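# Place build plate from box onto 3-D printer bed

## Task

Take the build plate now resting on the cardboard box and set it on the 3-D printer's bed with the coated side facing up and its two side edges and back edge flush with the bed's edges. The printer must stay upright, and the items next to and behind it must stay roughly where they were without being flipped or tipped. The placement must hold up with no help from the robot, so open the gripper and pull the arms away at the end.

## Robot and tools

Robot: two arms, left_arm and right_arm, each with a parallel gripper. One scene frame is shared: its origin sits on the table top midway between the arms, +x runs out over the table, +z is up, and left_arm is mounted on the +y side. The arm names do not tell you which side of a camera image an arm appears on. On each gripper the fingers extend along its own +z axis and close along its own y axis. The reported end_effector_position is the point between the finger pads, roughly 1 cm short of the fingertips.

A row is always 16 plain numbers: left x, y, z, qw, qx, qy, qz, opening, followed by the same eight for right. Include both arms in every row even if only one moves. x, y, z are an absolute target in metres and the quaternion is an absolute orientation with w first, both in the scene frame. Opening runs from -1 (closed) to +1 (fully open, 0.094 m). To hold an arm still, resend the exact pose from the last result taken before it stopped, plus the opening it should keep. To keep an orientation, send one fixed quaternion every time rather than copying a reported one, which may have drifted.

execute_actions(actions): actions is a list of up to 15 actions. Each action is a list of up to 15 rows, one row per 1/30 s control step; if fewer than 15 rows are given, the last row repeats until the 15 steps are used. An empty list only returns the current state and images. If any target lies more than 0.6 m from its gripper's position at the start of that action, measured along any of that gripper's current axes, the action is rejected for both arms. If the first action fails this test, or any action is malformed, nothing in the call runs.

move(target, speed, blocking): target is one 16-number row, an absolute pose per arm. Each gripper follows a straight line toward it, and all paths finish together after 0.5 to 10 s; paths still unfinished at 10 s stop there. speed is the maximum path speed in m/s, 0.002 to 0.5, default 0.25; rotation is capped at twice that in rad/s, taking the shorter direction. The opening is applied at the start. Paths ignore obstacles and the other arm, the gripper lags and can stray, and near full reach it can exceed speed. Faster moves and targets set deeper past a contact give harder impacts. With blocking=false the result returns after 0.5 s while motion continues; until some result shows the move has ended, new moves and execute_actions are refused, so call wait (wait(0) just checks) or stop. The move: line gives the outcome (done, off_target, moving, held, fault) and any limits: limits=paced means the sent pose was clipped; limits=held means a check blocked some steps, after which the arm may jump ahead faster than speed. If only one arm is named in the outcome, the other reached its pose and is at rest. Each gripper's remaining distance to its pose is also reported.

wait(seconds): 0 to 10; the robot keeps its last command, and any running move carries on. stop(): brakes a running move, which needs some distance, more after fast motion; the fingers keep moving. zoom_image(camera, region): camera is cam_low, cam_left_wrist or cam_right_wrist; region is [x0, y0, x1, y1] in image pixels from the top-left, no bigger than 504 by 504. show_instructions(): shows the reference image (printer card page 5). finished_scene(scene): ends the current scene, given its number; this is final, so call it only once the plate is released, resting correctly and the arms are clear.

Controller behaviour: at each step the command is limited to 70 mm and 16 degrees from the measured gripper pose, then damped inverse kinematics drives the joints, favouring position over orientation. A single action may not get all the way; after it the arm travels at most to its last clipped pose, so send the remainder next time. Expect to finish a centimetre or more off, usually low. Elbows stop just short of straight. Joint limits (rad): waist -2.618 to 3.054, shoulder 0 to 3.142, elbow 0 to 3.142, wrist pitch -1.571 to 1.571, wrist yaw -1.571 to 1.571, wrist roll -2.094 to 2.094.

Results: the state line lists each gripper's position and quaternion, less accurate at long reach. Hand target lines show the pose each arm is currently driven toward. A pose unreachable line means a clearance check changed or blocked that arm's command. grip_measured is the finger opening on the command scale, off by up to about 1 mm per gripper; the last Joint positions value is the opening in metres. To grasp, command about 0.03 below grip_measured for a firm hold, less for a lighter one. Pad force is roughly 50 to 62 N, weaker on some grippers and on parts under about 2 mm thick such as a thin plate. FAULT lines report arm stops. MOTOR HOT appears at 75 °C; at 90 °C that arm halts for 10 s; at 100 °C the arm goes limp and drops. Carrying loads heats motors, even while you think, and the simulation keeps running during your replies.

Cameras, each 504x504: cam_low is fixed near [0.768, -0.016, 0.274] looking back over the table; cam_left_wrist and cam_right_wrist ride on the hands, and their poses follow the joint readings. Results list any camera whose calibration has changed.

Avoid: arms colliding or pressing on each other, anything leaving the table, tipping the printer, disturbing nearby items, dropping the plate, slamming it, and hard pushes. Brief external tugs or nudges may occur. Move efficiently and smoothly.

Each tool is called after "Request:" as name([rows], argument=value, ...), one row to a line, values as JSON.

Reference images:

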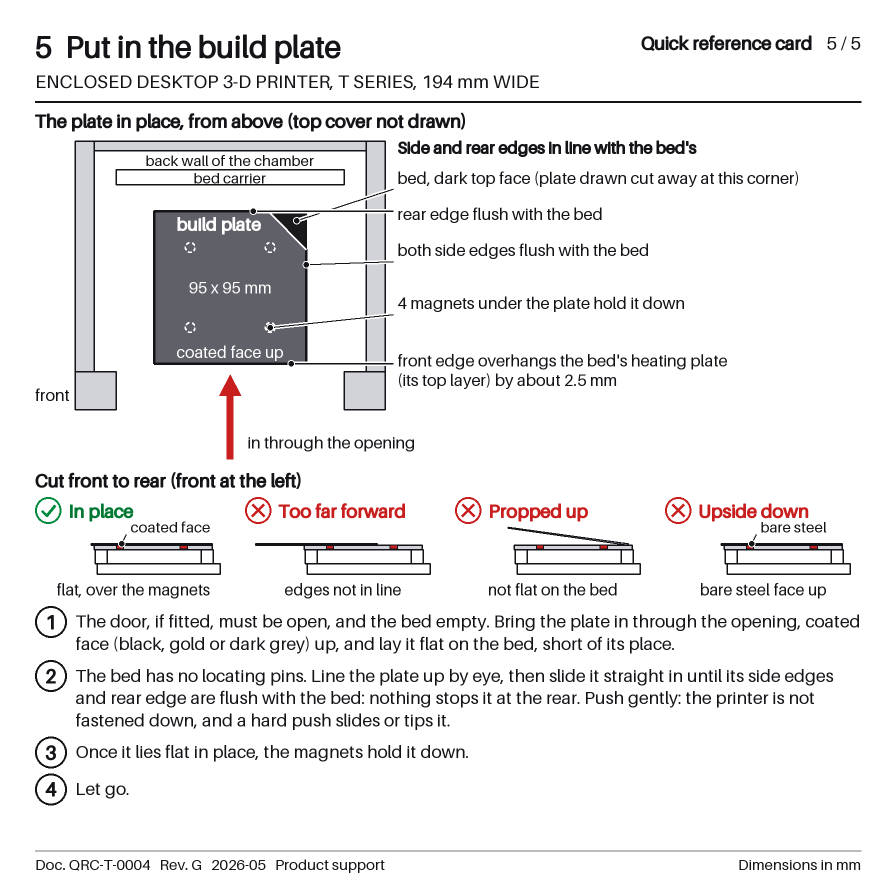

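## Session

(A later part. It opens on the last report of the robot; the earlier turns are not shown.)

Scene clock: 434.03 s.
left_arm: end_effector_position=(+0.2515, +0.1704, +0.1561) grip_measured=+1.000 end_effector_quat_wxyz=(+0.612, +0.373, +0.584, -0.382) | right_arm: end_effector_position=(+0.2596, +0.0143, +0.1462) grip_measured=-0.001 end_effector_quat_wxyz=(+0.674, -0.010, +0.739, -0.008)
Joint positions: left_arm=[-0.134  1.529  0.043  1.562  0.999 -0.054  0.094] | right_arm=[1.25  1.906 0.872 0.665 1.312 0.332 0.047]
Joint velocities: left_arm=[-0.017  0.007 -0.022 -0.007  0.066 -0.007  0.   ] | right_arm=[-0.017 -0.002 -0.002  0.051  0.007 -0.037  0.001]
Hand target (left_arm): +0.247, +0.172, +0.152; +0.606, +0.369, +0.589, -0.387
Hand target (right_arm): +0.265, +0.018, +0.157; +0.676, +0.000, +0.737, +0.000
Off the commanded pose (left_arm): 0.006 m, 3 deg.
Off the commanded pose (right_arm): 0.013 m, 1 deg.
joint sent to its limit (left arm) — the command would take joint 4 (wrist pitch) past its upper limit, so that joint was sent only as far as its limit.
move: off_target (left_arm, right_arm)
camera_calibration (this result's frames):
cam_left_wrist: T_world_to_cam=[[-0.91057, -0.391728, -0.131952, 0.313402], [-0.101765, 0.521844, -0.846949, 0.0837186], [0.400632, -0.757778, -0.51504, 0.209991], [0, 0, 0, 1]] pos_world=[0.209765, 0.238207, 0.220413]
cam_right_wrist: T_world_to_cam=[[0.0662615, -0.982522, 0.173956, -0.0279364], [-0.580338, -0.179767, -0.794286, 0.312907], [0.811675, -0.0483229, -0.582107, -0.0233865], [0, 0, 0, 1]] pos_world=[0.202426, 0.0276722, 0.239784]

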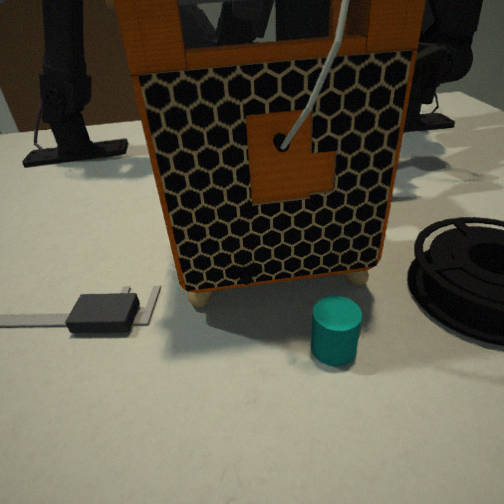

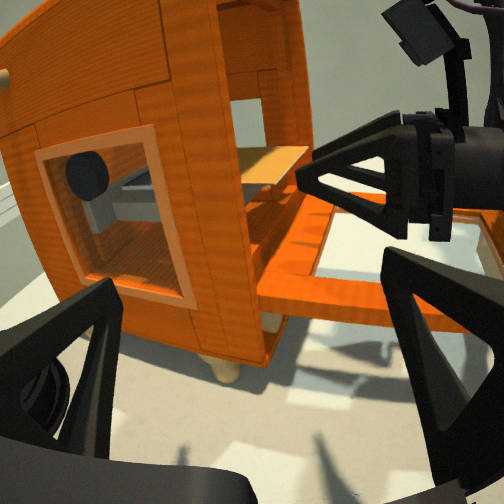

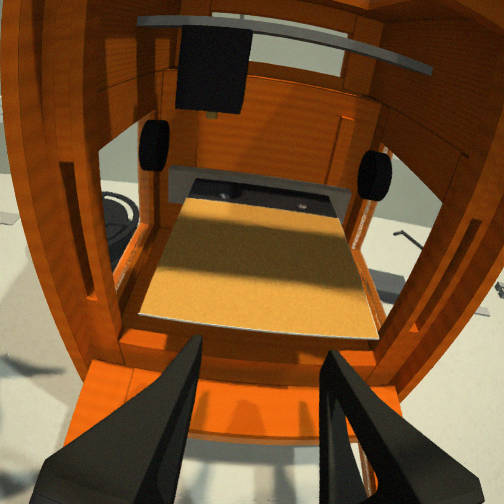

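Request:
move(target=[0.2515,0.17,0.156,0.612,0.373,0.584,-0.382,1,0.274,0.020,0.161,0.676,0,0.737,0,0], speed=0.03)

Request:
zoom_image(camera="cam_right_wrist", region=[120,150,400,430])

Request:
zoom_image(camera="cam_left_wrist", region=[220,100,360,240])

Scene clock: 444.27 s.
left_arm: end_effector_position=(+0.2515, +0.1703, +0.1565) grip_measured=+1.000 end_effector_quat_wxyz=(+0.613, +0.373, +0.583, -0.382) | right_arm: end_effector_position=(+0.2683, +0.0162, +0.1518) grip_measured=-0.001 end_effector_quat_wxyz=(+0.674, -0.008, +0.739, -0.007)
Joint positions: left_arm=[-0.134  1.529  0.043  1.564  1.    -0.055  0.094] | right_arm=[1.227 1.906 0.892 0.674 1.292 0.307 0.047]
Joint velocities: left_arm=[-0.002 -0.012 -0.012 -0.022 -0.037  0.007  0.   ] | right_arm=[-0.012 -0.007  0.012  0.066  0.037 -0.022  0.   ]
Hand target (left_arm): +0.251, +0.170, +0.156; +0.612, +0.373, +0.584, -0.382
Hand target (right_arm): +0.274, +0.020, +0.161; +0.676, -0.000, +0.737, +0.000
Off the commanded pose (left_arm): 0.001 m, 0 deg.
Off the commanded pose (right_arm): 0.011 m, 1 deg.
move: off_target (right_arm)
camera_calibration (this result's frames):
cam_left_wrist: T_world_to_cam=[[-0.910521, -0.39143, -0.133167, 0.313486], [-0.100206, 0.52139, -0.847414, 0.0837994], [0.401136, -0.758244, -0.513961, 0.209985], [0, 0, 0, 1]] pos_world=[0.209601, 0.238236, 0.220683]
cam_right_wrist: T_world_to_cam=[[0.0643158, -0.983257, 0.170499, -0.0265703], [-0.580177, -0.175854, -0.79528, 0.322759], [0.811947, -0.0477707, -0.581773, -0.0272897], [0, 0, 0, 1]] pos_world=[0.211124, 0.0293293, 0.245338]

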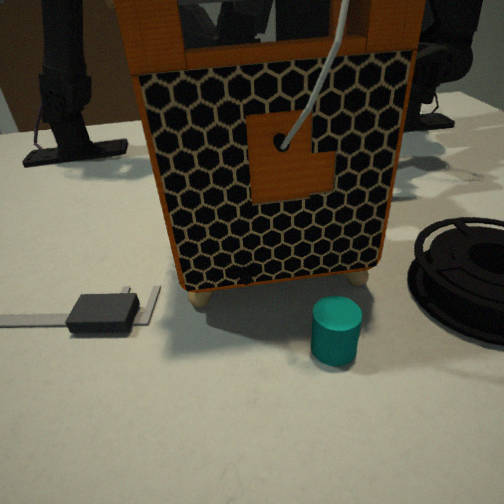

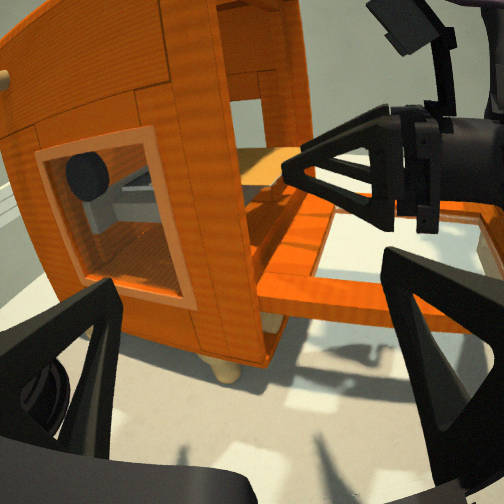

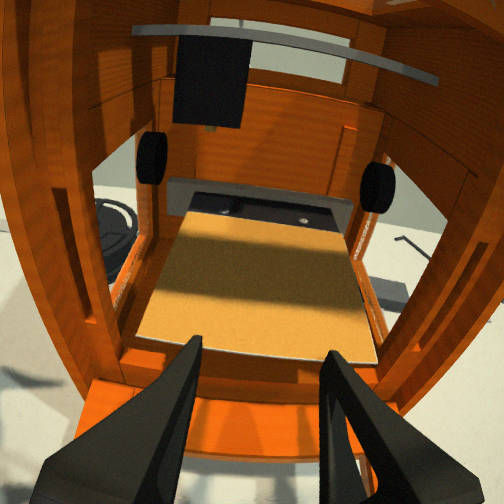

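Region (120, 150, 400, 430) of cam_right_wrist's 504x504 image, scaled by 1.800, with more detail than that image has.

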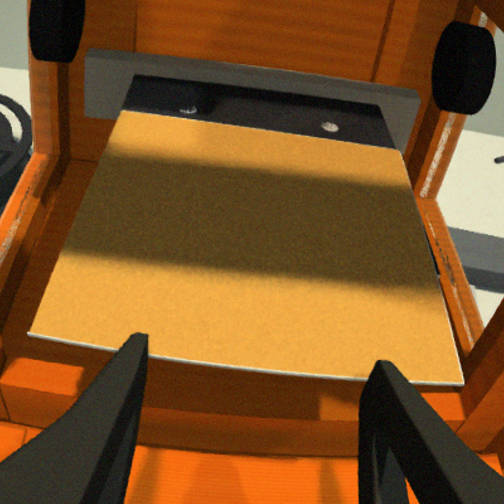

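Region (220, 100, 360, 240) of cam_left_wrist's 504x504 image, scaled by 3.600, with more detail than that image has.

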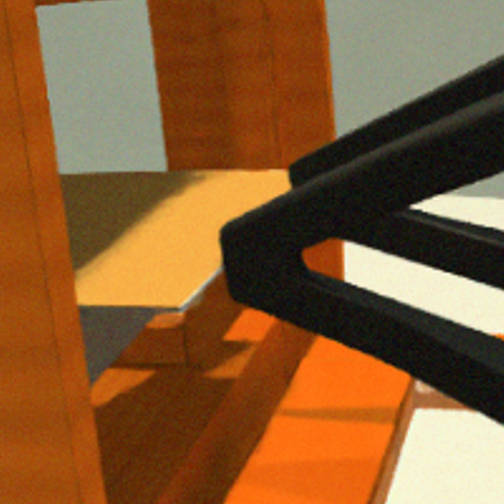

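Request:
move(target=[0.2515,0.17,0.156,0.612,0.373,0.584,-0.382,1,0.290,0.020,0.157,0.676,-0.013,0.737,0.012,0], speed=0.02)

Request:
zoom_image(camera="cam_right_wrist", region=[120,150,400,430])

Scene clock: 456.00 s.
left_arm: end_effector_position=(+0.2515, +0.1703, +0.1565) grip_measured=+1.000 end_effector_quat_wxyz=(+0.613, +0.373, +0.583, -0.382) | right_arm: end_effector_position=(+0.2855, +0.0194, +0.1600) grip_measured=-0.001 end_effector_quat_wxyz=(+0.677, -0.008, +0.736, +0.017)
Joint positions: left_arm=[-0.134  1.529  0.043  1.564  1.    -0.055  0.094] | right_arm=[1.178 1.906 0.892 0.774 1.214 0.239 0.047]
Joint velocities: left_arm=[ 0.007  0.002 -0.002 -0.007 -0.007  0.007  0.   ] | right_arm=[-0.032  0.012 -0.012 -0.022 -0.037 -0.007  0.001]
Hand target (left_arm): +0.251, +0.170, +0.156; +0.612, +0.373, +0.584, -0.382
Hand target (right_arm): +0.290, +0.020, +0.157; +0.676, -0.013, +0.737, +0.012
Off the commanded pose (left_arm): 0.001 m, 0 deg.
Off the commanded pose (right_arm): 0.005 m, 1 deg.
move: done
camera_calibration (this result's frames):
cam_left_wrist: T_world_to_cam=[[-0.910521, -0.39143, -0.133167, 0.313486], [-0.100206, 0.52139, -0.847414, 0.0837994], [0.401136, -0.758244, -0.513961, 0.209985], [0, 0, 0, 1]] pos_world=[0.209601, 0.238236, 0.220683]
cam_right_wrist: T_world_to_cam=[[0.0943064, -0.986098, 0.136811, -0.0289996], [-0.568314, -0.166156, -0.805861, 0.337994], [0.817389, -0.00175394, -0.576083, -0.0396722], [0, 0, 0, 1]] pos_world=[0.227249, 0.0274938, 0.253489]

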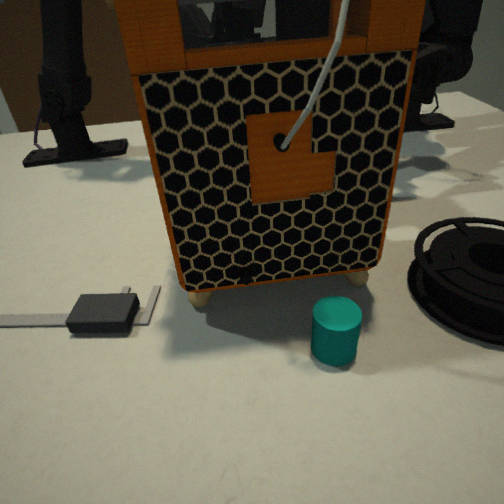

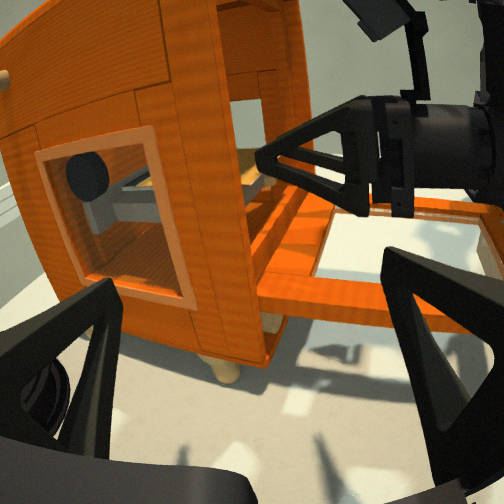

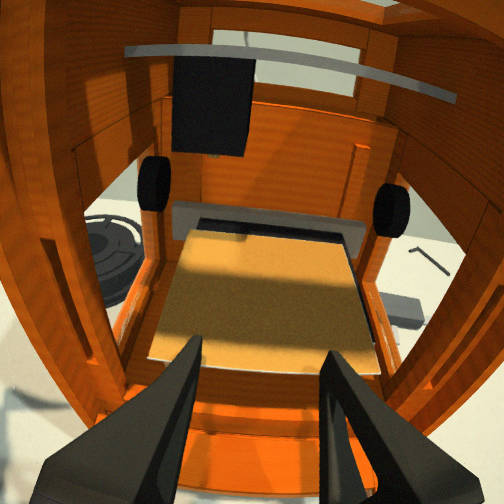

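Region (120, 150, 400, 430) of cam_right_wrist's 504x504 image, scaled by 1.800, with more detail than that image has.

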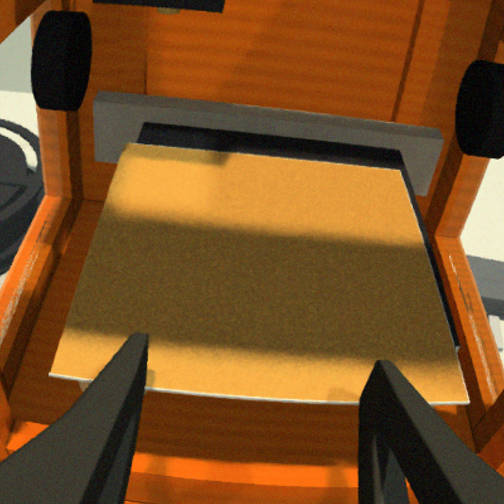

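Request:
execute_actions([
  [[0.2515,0.17,0.156,0.612,0.373,0.584,-0.382,1,0.272,0.019,0.158,0.676,-0.007,0.737,0.006,0]],
  [[0.2515,0.17,0.156,0.612,0.373,0.584,-0.382,1,0.272,0.019,0.150,0.676,-0.007,0.737,0.006,0]],
  [[0.2515,0.17,0.156,0.612,0.373,0.584,-0.382,1,0.278,0.019,0.148,0.676,-0.007,0.737,0.006,0]],
  [[0.2515,0.17,0.156,0.612,0.373,0.584,-0.382,1,0.283,0.019,0.148,0.676,-0.007,0.737,0.006,0]],
])

Scene clock: 468.50 s.
left_arm: end_effector_position=(+0.2515, +0.1703, +0.1565) grip_measured=+1.000 end_effector_quat_wxyz=(+0.613, +0.373, +0.583, -0.382) | right_arm: end_effector_position=(+0.2796, +0.0198, +0.1549) grip_measured=-0.001 end_effector_quat_wxyz=(+0.678, +0.001, +0.735, +0.015)
Joint positions: left_arm=[-0.134  1.529  0.043  1.564  1.    -0.055  0.094] | right_arm=[1.197 1.923 0.892 0.776 1.247 0.266 0.047]
Joint velocities: left_arm=[ 0.007 -0.002 -0.022  0.066 -0.007 -0.037  0.   ] | right_arm=[-0.007 -0.007  0.002  0.007 -0.051  0.022  0.   ]
Hand target (left_arm): +0.251, +0.170, +0.156; +0.612, +0.373, +0.584, -0.382
Hand target (right_arm): +0.283, +0.019, +0.148; +0.675, -0.007, +0.737, +0.006
Off the commanded pose (left_arm): 0.001 m, 0 deg.
Off the commanded pose (right_arm): 0.008 m, 1 deg.
camera_calibration (this result's frames):
cam_left_wrist: T_world_to_cam=[[-0.910521, -0.39143, -0.133167, 0.313486], [-0.100206, 0.52139, -0.847414, 0.0837994], [0.401136, -0.758244, -0.513961, 0.209985], [0, 0, 0, 1]] pos_world=[0.209601, 0.238236, 0.220683]
cam_right_wrist: T_world_to_cam=[[0.0788737, -0.988743, 0.127146, -0.0215737], [-0.568708, -0.149381, -0.808861, 0.330774], [0.818749, -0.00851086, -0.574088, -0.0383025], [0, 0, 0, 1]] pos_world=[0.221175, 0.0277545, 0.248304]

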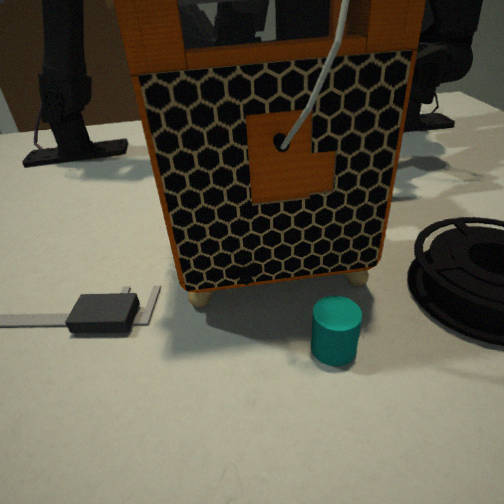

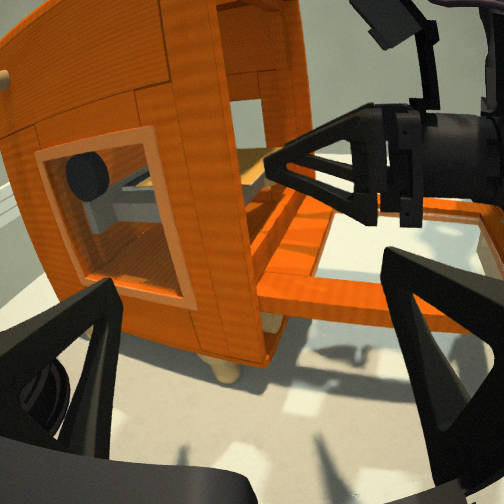

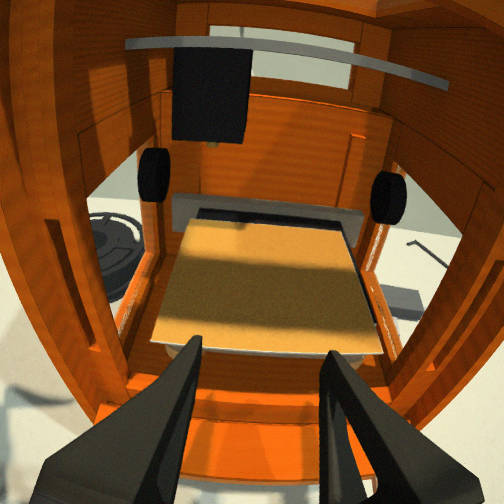

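Request:
execute_actions([
  [[0.2515,0.17,0.156,0.612,0.373,0.584,-0.382,1,0.285,0.019,0.145,0.676,-0.007,0.737,0.006,0]],
  [[0.2515,0.17,0.156,0.612,0.373,0.584,-0.382,1,0.289,0.0185,0.145,0.676,-0.007,0.737,0.006,0]],
  [[0.2515,0.17,0.156,0.612,0.373,0.584,-0.382,1,0.293,0.0175,0.145,0.676,-0.007,0.737,0.006,0]],
  [[0.2515,0.17,0.156,0.612,0.373,0.584,-0.382,1,0.297,0.0165,0.145,0.676,-0.007,0.737,0.006,0]],
])

Request:
zoom_image(camera="cam_right_wrist", region=[120,150,400,430])

Scene clock: 479.93 s.
left_arm: end_effector_position=(+0.2515, +0.1703, +0.1565) grip_measured=+1.000 end_effector_quat_wxyz=(+0.613, +0.373, +0.583, -0.382) | right_arm: end_effector_position=(+0.2929, +0.0173, +0.1524) grip_measured=-0.001 end_effector_quat_wxyz=(+0.678, +0.000, +0.735, +0.015)
Joint positions: left_arm=[-0.134  1.529  0.043  1.564  1.    -0.055  0.094] | right_arm=[1.159 1.94  0.892 0.82  1.21  0.237 0.047]
Joint velocities: left_arm=[-0.017  0.007 -0.007  0.022  0.051 -0.007  0.   ] | right_arm=[ 0.007 -0.012  0.007  0.022 -0.007 -0.066  0.001]
Hand target (left_arm): +0.251, +0.170, +0.156; +0.612, +0.373, +0.584, -0.382
Hand target (right_arm): +0.297, +0.016, +0.145; +0.676, -0.007, +0.737, +0.006
Off the commanded pose (left_arm): 0.001 m, 0 deg.
Off the commanded pose (right_arm): 0.008 m, 1 deg.
camera_calibration (this result's frames):
cam_left_wrist: T_world_to_cam=[[-0.910521, -0.39143, -0.133167, 0.313486], [-0.100206, 0.52139, -0.847414, 0.0837994], [0.401136, -0.758244, -0.513961, 0.209985], [0, 0, 0, 1]] pos_world=[0.209601, 0.238236, 0.220683]
cam_right_wrist: T_world_to_cam=[[0.0796827, -0.988623, 0.127577, -0.0250293], [-0.568136, -0.150204, -0.809111, 0.335823], [0.819068, -0.00800905, -0.573641, -0.0508801], [0, 0, 0, 1]] pos_world=[0.234462, 0.0252898, 0.245724]

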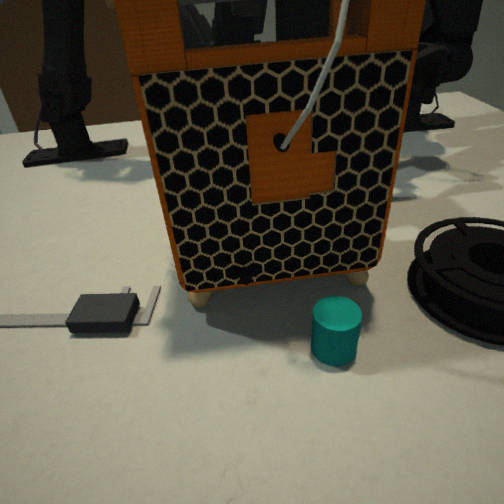

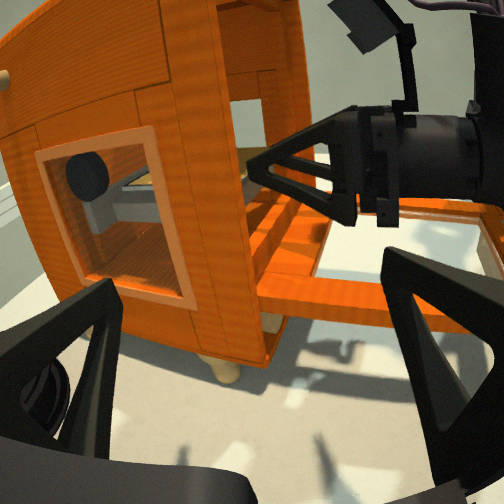

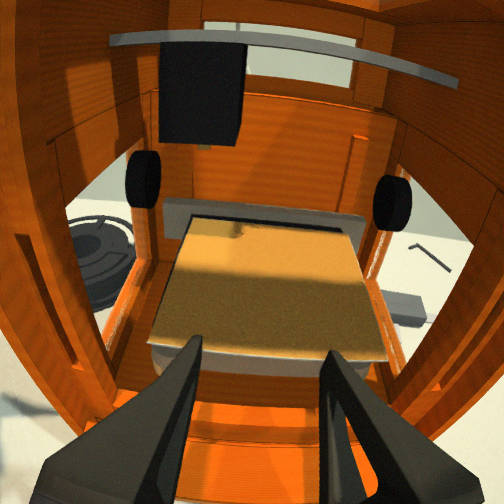

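Region (120, 150, 400, 430) of cam_right_wrist's 504x504 image, scaled by 1.800, with more detail than that image has.

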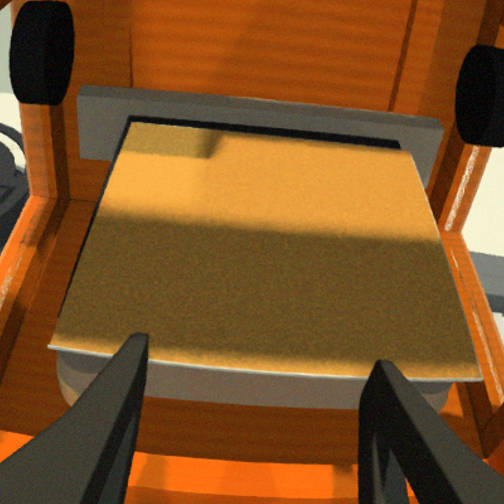

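Request:
execute_actions([
  [[0.2515,0.17,0.156,0.612,0.373,0.584,-0.382,1,0.299,0.017,0.145,0.676,-0.010,0.737,0.009,0]],
  [[0.2515,0.17,0.156,0.612,0.373,0.584,-0.382,1,0.301,0.0175,0.145,0.676,-0.013,0.737,0.012,0]],
  [[0.2515,0.17,0.156,0.612,0.373,0.584,-0.382,1,0.301,0.0175,0.145,0.676,-0.013,0.737,0.012,0]],
])

Request:
zoom_image(camera="cam_right_wrist", region=[140,170,400,430])

Request:
zoom_image(camera="cam_left_wrist", region=[90,150,170,230])

Scene clock: 496.03 s.
left_arm: end_effector_position=(+0.2515, +0.1703, +0.1565) grip_measured=+1.000 end_effector_quat_wxyz=(+0.613, +0.373, +0.583, -0.382) | right_arm: end_effector_position=(+0.2971, +0.0190, +0.1545) grip_measured=-0.001 end_effector_quat_wxyz=(+0.679, -0.003, +0.734, +0.023)
Joint positions: left_arm=[-0.134  1.529  0.043  1.564  1.    -0.055  0.094] | right_arm=[1.147 1.94  0.892 0.844 1.183 0.219 0.047]
Joint velocities: left_arm=[ 0.007 -0.017 -0.002 -0.007  0.007 -0.022  0.   ] | right_arm=[ 0.007 -0.002  0.022  0.037 -0.022 -0.095  0.   ]
Hand target (left_arm): +0.251, +0.170, +0.156; +0.612, +0.373, +0.584, -0.382
Hand target (right_arm): +0.301, +0.017, +0.145; +0.675, -0.013, +0.737, +0.012
Off the commanded pose (left_arm): 0.001 m, 0 deg.
Off the commanded pose (right_arm): 0.010 m, 2 deg.
camera_calibration (this result's frames):
cam_left_wrist: T_world_to_cam=[[-0.910521, -0.39143, -0.133167, 0.313486], [-0.100206, 0.52139, -0.847414, 0.0837994], [0.401136, -0.758244, -0.513961, 0.209985], [0, 0, 0, 1]] pos_world=[0.209601, 0.238236, 0.220683]
cam_right_wrist: T_world_to_cam=[[0.0944336, -0.988039, 0.121906, -0.0274738], [-0.56353, -0.153998, -0.811615, 0.339283], [0.82068, 0.00794625, -0.571332, -0.0542302], [0, 0, 0, 1]] pos_world=[0.238296, 0.0255348, 0.247733]

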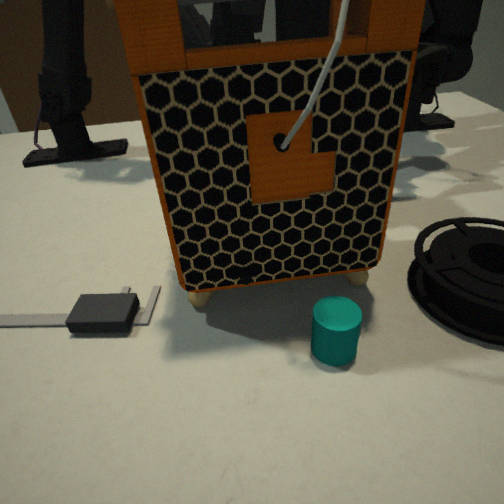

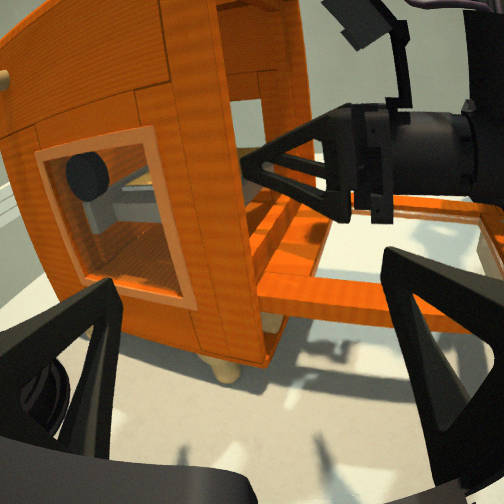

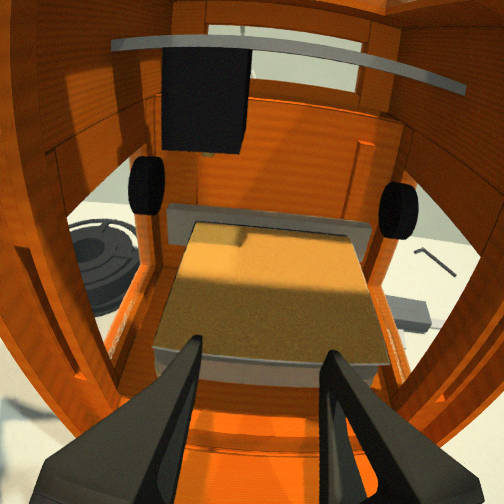

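Region (140, 170, 400, 430) of cam_right_wrist's 504x504 image, scaled by 1.938, with more detail than that image has.

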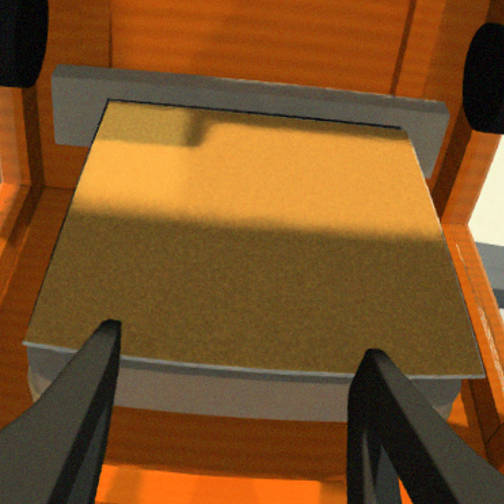

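Region (90, 150, 170, 230) of cam_left_wrist's 504x504 image, scaled by 6.300, with more detail than that image has.

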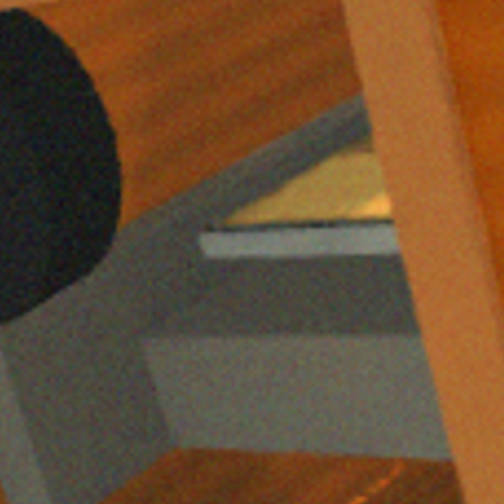

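Request:
zoom_image(camera="cam_right_wrist", region=[170,205,230,265])

Request:
zoom_image(camera="cam_right_wrist", region=[315,215,375,275])

Region (170, 205, 230, 265) of cam_right_wrist's 504x504 image, scaled by 8.400, with more detail than that image has.

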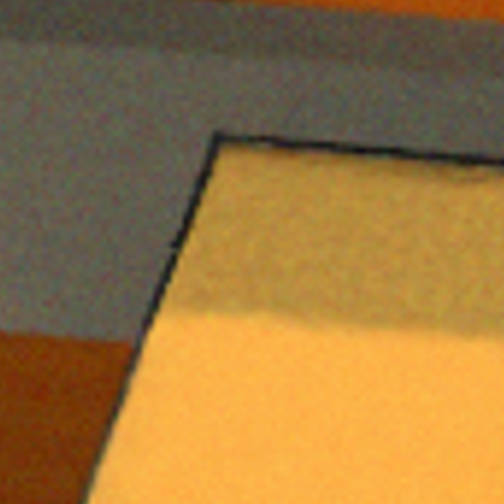

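Region (315, 215, 375, 275) of cam_right_wrist's 504x504 image, scaled by 8.400, with more detail than that image has.

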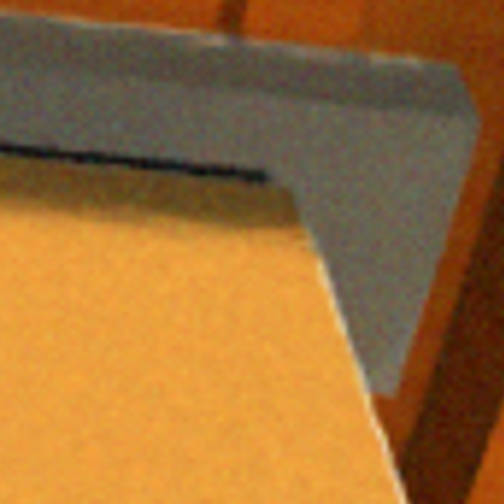

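Request:
execute_actions([
  [[0.2515,0.17,0.156,0.612,0.373,0.584,-0.382,1,0.3025,0.0185,0.144,0.676,-0.015,0.737,0.014,0]],
  [[0.2515,0.17,0.156,0.612,0.373,0.584,-0.382,1,0.3037,0.019,0.144,0.676,-0.016,0.737,0.015,0]],
  [[0.2515,0.17,0.156,0.612,0.373,0.584,-0.382,1,0.3037,0.019,0.144,0.676,-0.016,0.737,0.015,0]],
])

Request:
zoom_image(camera="cam_right_wrist", region=[140,170,400,430])

Request:
zoom_image(camera="cam_left_wrist", region=[90,150,170,230])

Scene clock: 513.13 s.
left_arm: end_effector_position=(+0.2515, +0.1703, +0.1565) grip_measured=+1.000 end_effector_quat_wxyz=(+0.613, +0.373, +0.583, -0.382) | right_arm: end_effector_position=(+0.2987, +0.0216, +0.1502) grip_measured=-0.001 end_effector_quat_wxyz=(+0.678, -0.010, +0.735, +0.025)
Joint positions: left_arm=[-0.134  1.529  0.043  1.564  1.    -0.055  0.094] | right_arm=[1.143 1.954 0.892 0.858 1.166 0.21  0.047]
Joint velocities: left_arm=[ 0.002  0.007 -0.012 -0.022 -0.066  0.066  0.   ] | right_arm=[-0.022  0.007  0.007  0.022 -0.037 -0.081 -0.   ]
Hand target (left_arm): +0.251, +0.170, +0.156; +0.612, +0.373, +0.584, -0.382
Hand target (right_arm): +0.303, +0.019, +0.144; +0.675, -0.016, +0.737, +0.015
Off the commanded pose (left_arm): 0.001 m, 0 deg.
Off the commanded pose (right_arm): 0.008 m, 1 deg.
camera_calibration (this result's frames):
cam_left_wrist: T_world_to_cam=[[-0.910521, -0.39143, -0.133167, 0.313486], [-0.100206, 0.52139, -0.847414, 0.0837994], [0.401136, -0.758244, -0.513961, 0.209985], [0, 0, 0, 1]] pos_world=[0.209601, 0.238236, 0.220683]
cam_right_wrist: T_world_to_cam=[[0.107906, -0.985791, 0.128734, -0.0296401], [-0.563632, -0.16733, -0.8089, 0.336962], [0.818947, 0.0147268, -0.57368, -0.0572939], [0, 0, 0, 1]] pos_world=[0.240042, 0.0280088, 0.243516]

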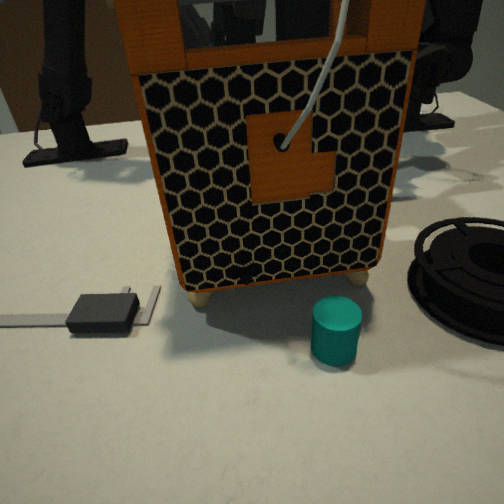

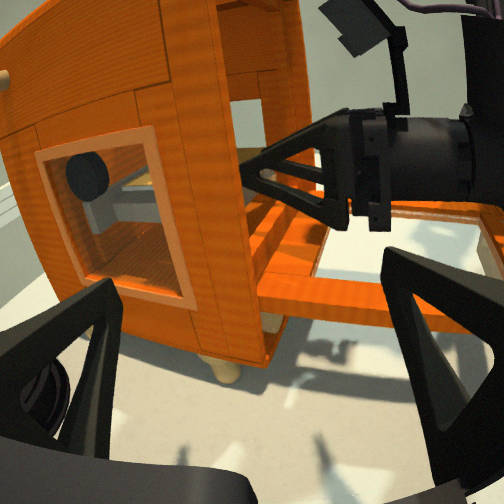

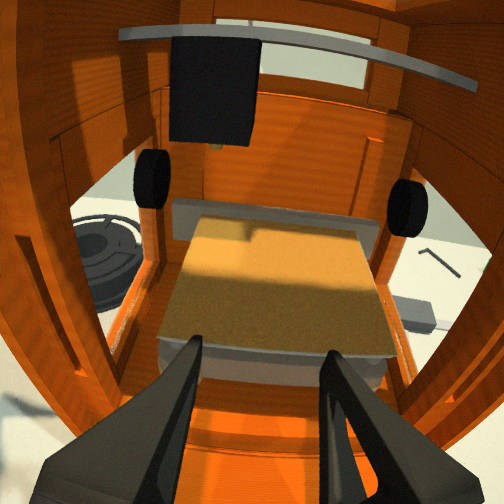

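Region (140, 170, 400, 430) of cam_right_wrist's 504x504 image, scaled by 1.938, with more detail than that image has.

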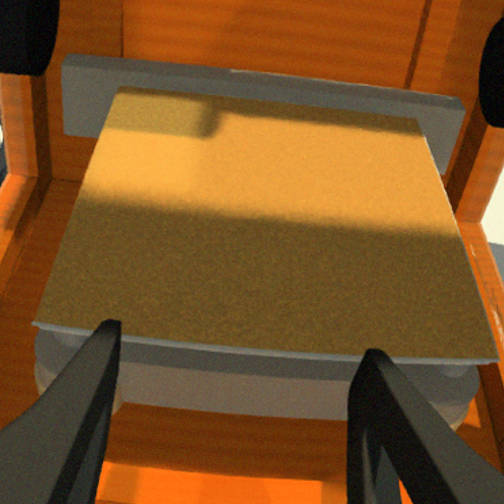

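Region (90, 150, 170, 230) of cam_left_wrist's 504x504 image, scaled by 6.300, with more detail than that image has.

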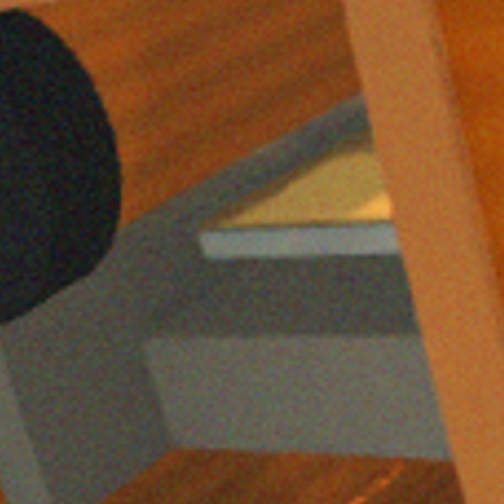

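Request:
execute_actions([
  [[0.2515,0.17,0.156,0.612,0.373,0.584,-0.382,1,0.3047,0.019,0.146,0.676,-0.016,0.737,0.015,0]],
  [[0.2515,0.17,0.156,0.612,0.373,0.584,-0.382,1,0.3047,0.019,0.146,0.676,-0.016,0.737,0.015,0]],
])

Request:
zoom_image(camera="cam_left_wrist", region=[100,165,160,225])

Scene clock: 521.30 s.
left_arm: end_effector_position=(+0.2515, +0.1703, +0.1565) grip_measured=+1.000 end_effector_quat_wxyz=(+0.613, +0.373, +0.583, -0.382) | right_arm: end_effector_position=(+0.3003, +0.0207, +0.1501) grip_measured=-0.001 end_effector_quat_wxyz=(+0.678, -0.010, +0.735, +0.023)
Joint positions: left_arm=[-0.134  1.529  0.043  1.564  1.    -0.055  0.094] | right_arm=[1.138 1.954 0.892 0.858 1.163 0.208 0.047]
Joint velocities: left_arm=[-0.002 -0.002 -0.007 -0.066 -0.007  0.007  0.   ] | right_arm=[ 0.007  0.002  0.007 -0.022 -0.022  0.022 -0.   ]
Hand target (left_arm): +0.251, +0.170, +0.156; +0.612, +0.373, +0.584, -0.382
Hand target (right_arm): +0.305, +0.019, +0.146; +0.676, -0.016, +0.737, +0.015
Off the commanded pose (left_arm): 0.001 m, 0 deg.
Off the commanded pose (right_arm): 0.006 m, 1 deg.
camera_calibration (this result's frames):
cam_left_wrist: T_world_to_cam=[[-0.910521, -0.39143, -0.133167, 0.313486], [-0.100206, 0.52139, -0.847414, 0.0837994], [0.401136, -0.758244, -0.513961, 0.209985], [0, 0, 0, 1]] pos_world=[0.209601, 0.238236, 0.220683]
cam_right_wrist: T_world_to_cam=[[0.106176, -0.985763, 0.130379, -0.030416], [-0.564271, -0.167695, -0.808379, 0.337738], [0.818734, 0.0122612, -0.574042, -0.0584372], [0, 0, 0, 1]] pos_world=[0.24165, 0.0273706, 0.243441]

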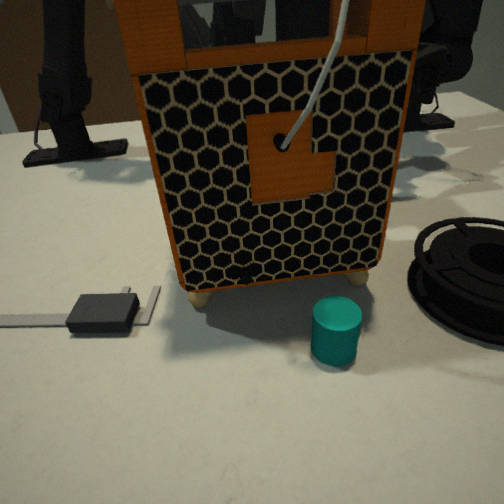

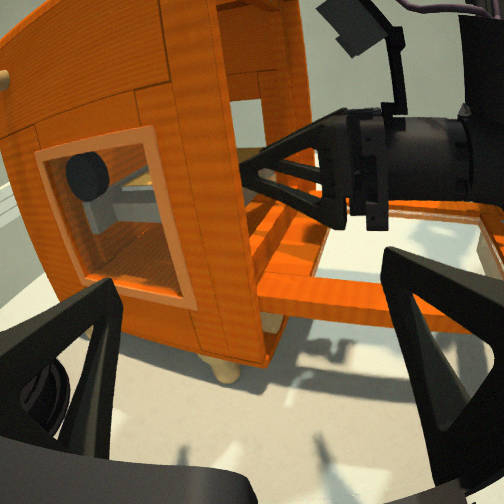

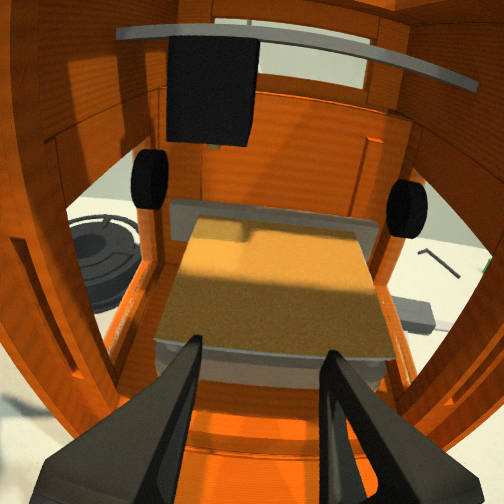

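Region (100, 165, 160, 225) of cam_left_wrist's 504x504 image, scaled by 8.400, with more detail than that image has.

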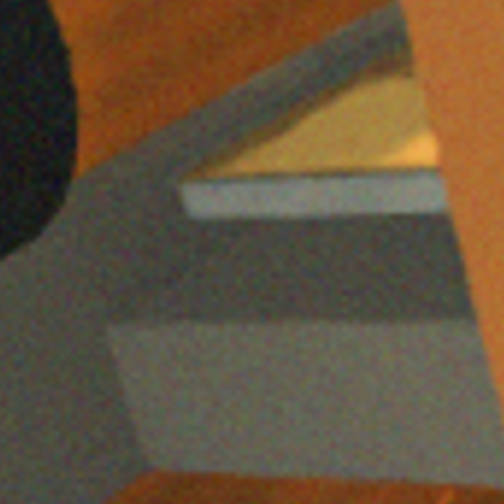

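Good. Back off.

Request:
move(target=[0.24,0.22,0.24,0.621,0.198,0.740,-0.166,1,0.22,0.0,0.17,0.673,-0.064,0.734,0.059,0])

Request:
zoom_image(camera="cam_right_wrist", region=[130,130,380,380])

Scene clock: 528.63 s.
left_arm: end_effector_position=(+0.2420, +0.2191, +0.2246) grip_measured=+1.000 end_effector_quat_wxyz=(+0.614, +0.208, +0.745, -0.160) | right_arm: end_effector_position=(+0.2243, +0.0060, +0.1720) grip_measured=-0.001 end_effector_quat_wxyz=(+0.677, -0.063, +0.731, +0.063)
Joint positions: left_arm=[-0.543  0.357  0.367 -0.206 -0.007  0.015  0.094] | right_arm=[1.323 1.713 0.685 0.807 1.217 0.216 0.047]
Joint velocities: left_arm=[ 0.022 -0.002 -0.012  0.022  0.007 -0.037  0.   ] | right_arm=[-0.002 -0.002 -0.002  0.007  0.007 -0.037  0.   ]
Hand target (left_arm): +0.242, +0.219, +0.238; +0.621, +0.202, +0.740, -0.163
Hand target (right_arm): +0.221, +0.000, +0.171; +0.676, -0.065, +0.732, +0.058
Off the commanded pose (left_arm): 0.016 m, 2 deg.
Off the commanded pose (right_arm): 0.008 m, 1 deg.
move: off_target (left_arm); limits=paced
camera_calibration (this result's frames):
cam_left_wrist: T_world_to_cam=[[-0.558164, -0.820318, -0.124623, 0.339794], [-0.535832, 0.471046, -0.700714, 0.198579], [0.633511, -0.324336, -0.702474, 0.176807], [0, 0, 0, 1]] pos_world=[0.184057, 0.242544, 0.305695]
cam_right_wrist: T_world_to_cam=[[0.234334, -0.961534, 0.143317, -0.0707661], [-0.532109, -0.250239, -0.808852, 0.303513], [0.813602, 0.113281, -0.57028, 0.0164716], [0, 0, 0, 1]] pos_world=[0.164683, 0.00604077, 0.265032]

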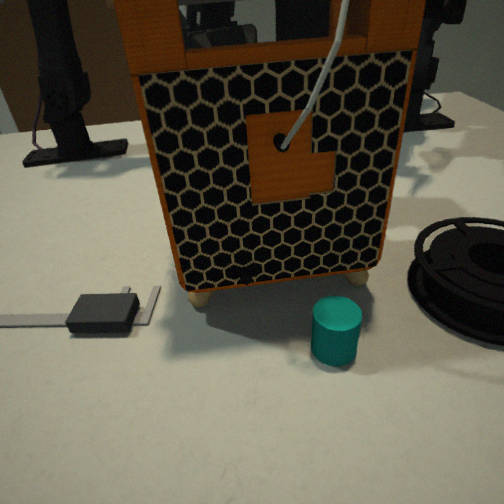

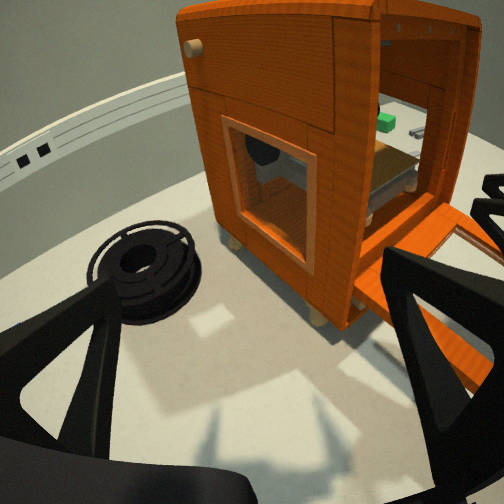

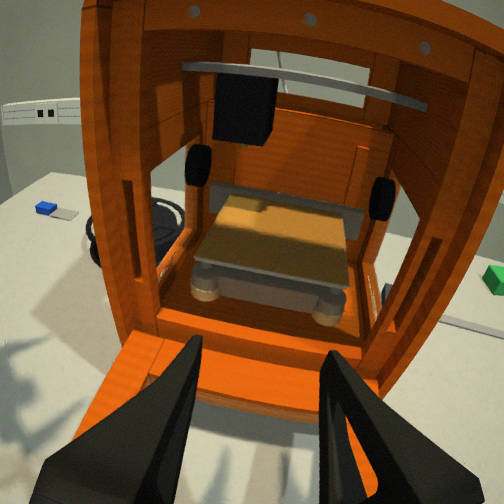

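Region (130, 130, 380, 380) of cam_right_wrist's 504x504 image, scaled by 2.016, with more detail than that image has.

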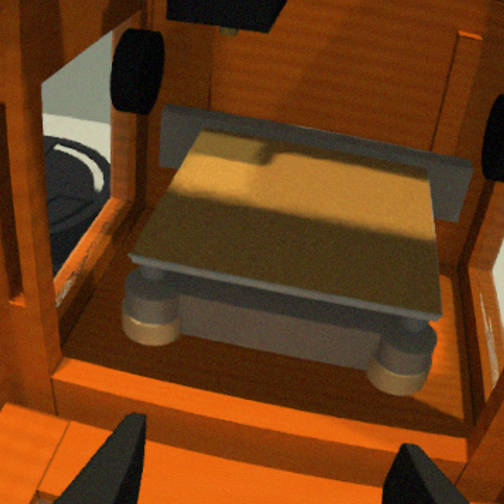

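Request:
move(target=[0.242,0.219,0.225,0.614,0.208,0.745,-0.16,1,0.2,-0.17,0.24,0.653,-0.19,0.712,0.175,0])

Request:
finished_scene(scene=1)

Scene clock: 538.10 s.
left_arm: end_effector_position=(+0.2422, +0.2196, +0.2245) grip_measured=+1.000 end_effector_quat_wxyz=(+0.614, +0.207, +0.745, -0.159) | right_arm: end_effector_position=(+0.2018, -0.1650, +0.2275) grip_measured=-0.001 end_effector_quat_wxyz=(+0.648, -0.194, +0.717, +0.170)
Joint positions: left_arm=[-0.543  0.357  0.367 -0.207 -0.01   0.014  0.094] | right_arm=[ 0.894  0.327  0.288 -0.076  0.453  0.042  0.047]
Joint velocities: left_arm=[-0.007 -0.002 -0.002  0.007  0.037  0.007  0.   ] | right_arm=[-0.017 -0.002  0.002 -0.007 -0.081 -0.081 -0.001]
Hand target (left_arm): +0.242, +0.219, +0.225; +0.614, +0.208, +0.745, -0.160
Hand target (right_arm): +0.201, -0.167, +0.239; +0.651, -0.187, +0.713, +0.178
Off the commanded pose (left_arm): 0.001 m, 0 deg.
Off the commanded pose (right_arm): 0.014 m, 1 deg.
move: off_target (right_arm); limits=paced
camera_calibration (this result's frames):
cam_left_wrist: T_world_to_cam=[[-0.555672, -0.821978, -0.124822, 0.340125], [-0.537423, 0.46967, -0.700419, 0.199048], [0.634354, -0.322121, -0.702733, 0.176102], [0, 0, 0, 1]] pos_world=[0.18426, 0.242815, 0.305625]
cam_right_wrist: T_world_to_cam=[[0.545304, -0.823417, 0.156931, -0.280982], [-0.429765, -0.435372, -0.791046, 0.238386], [0.719684, 0.363917, -0.591286, 0.150825], [0, 0, 0, 1]] pos_world=[0.147124, -0.182467, 0.32185]

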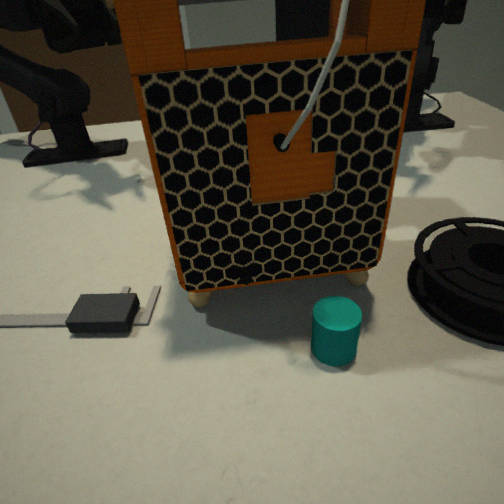

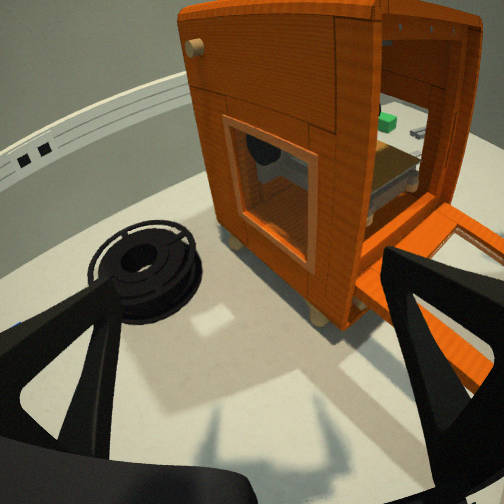

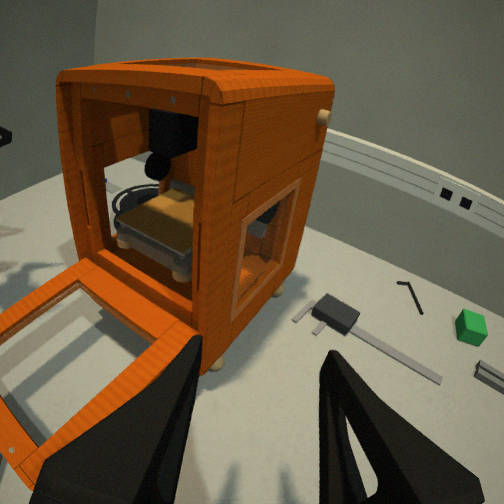

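The scene is finished: the task was done.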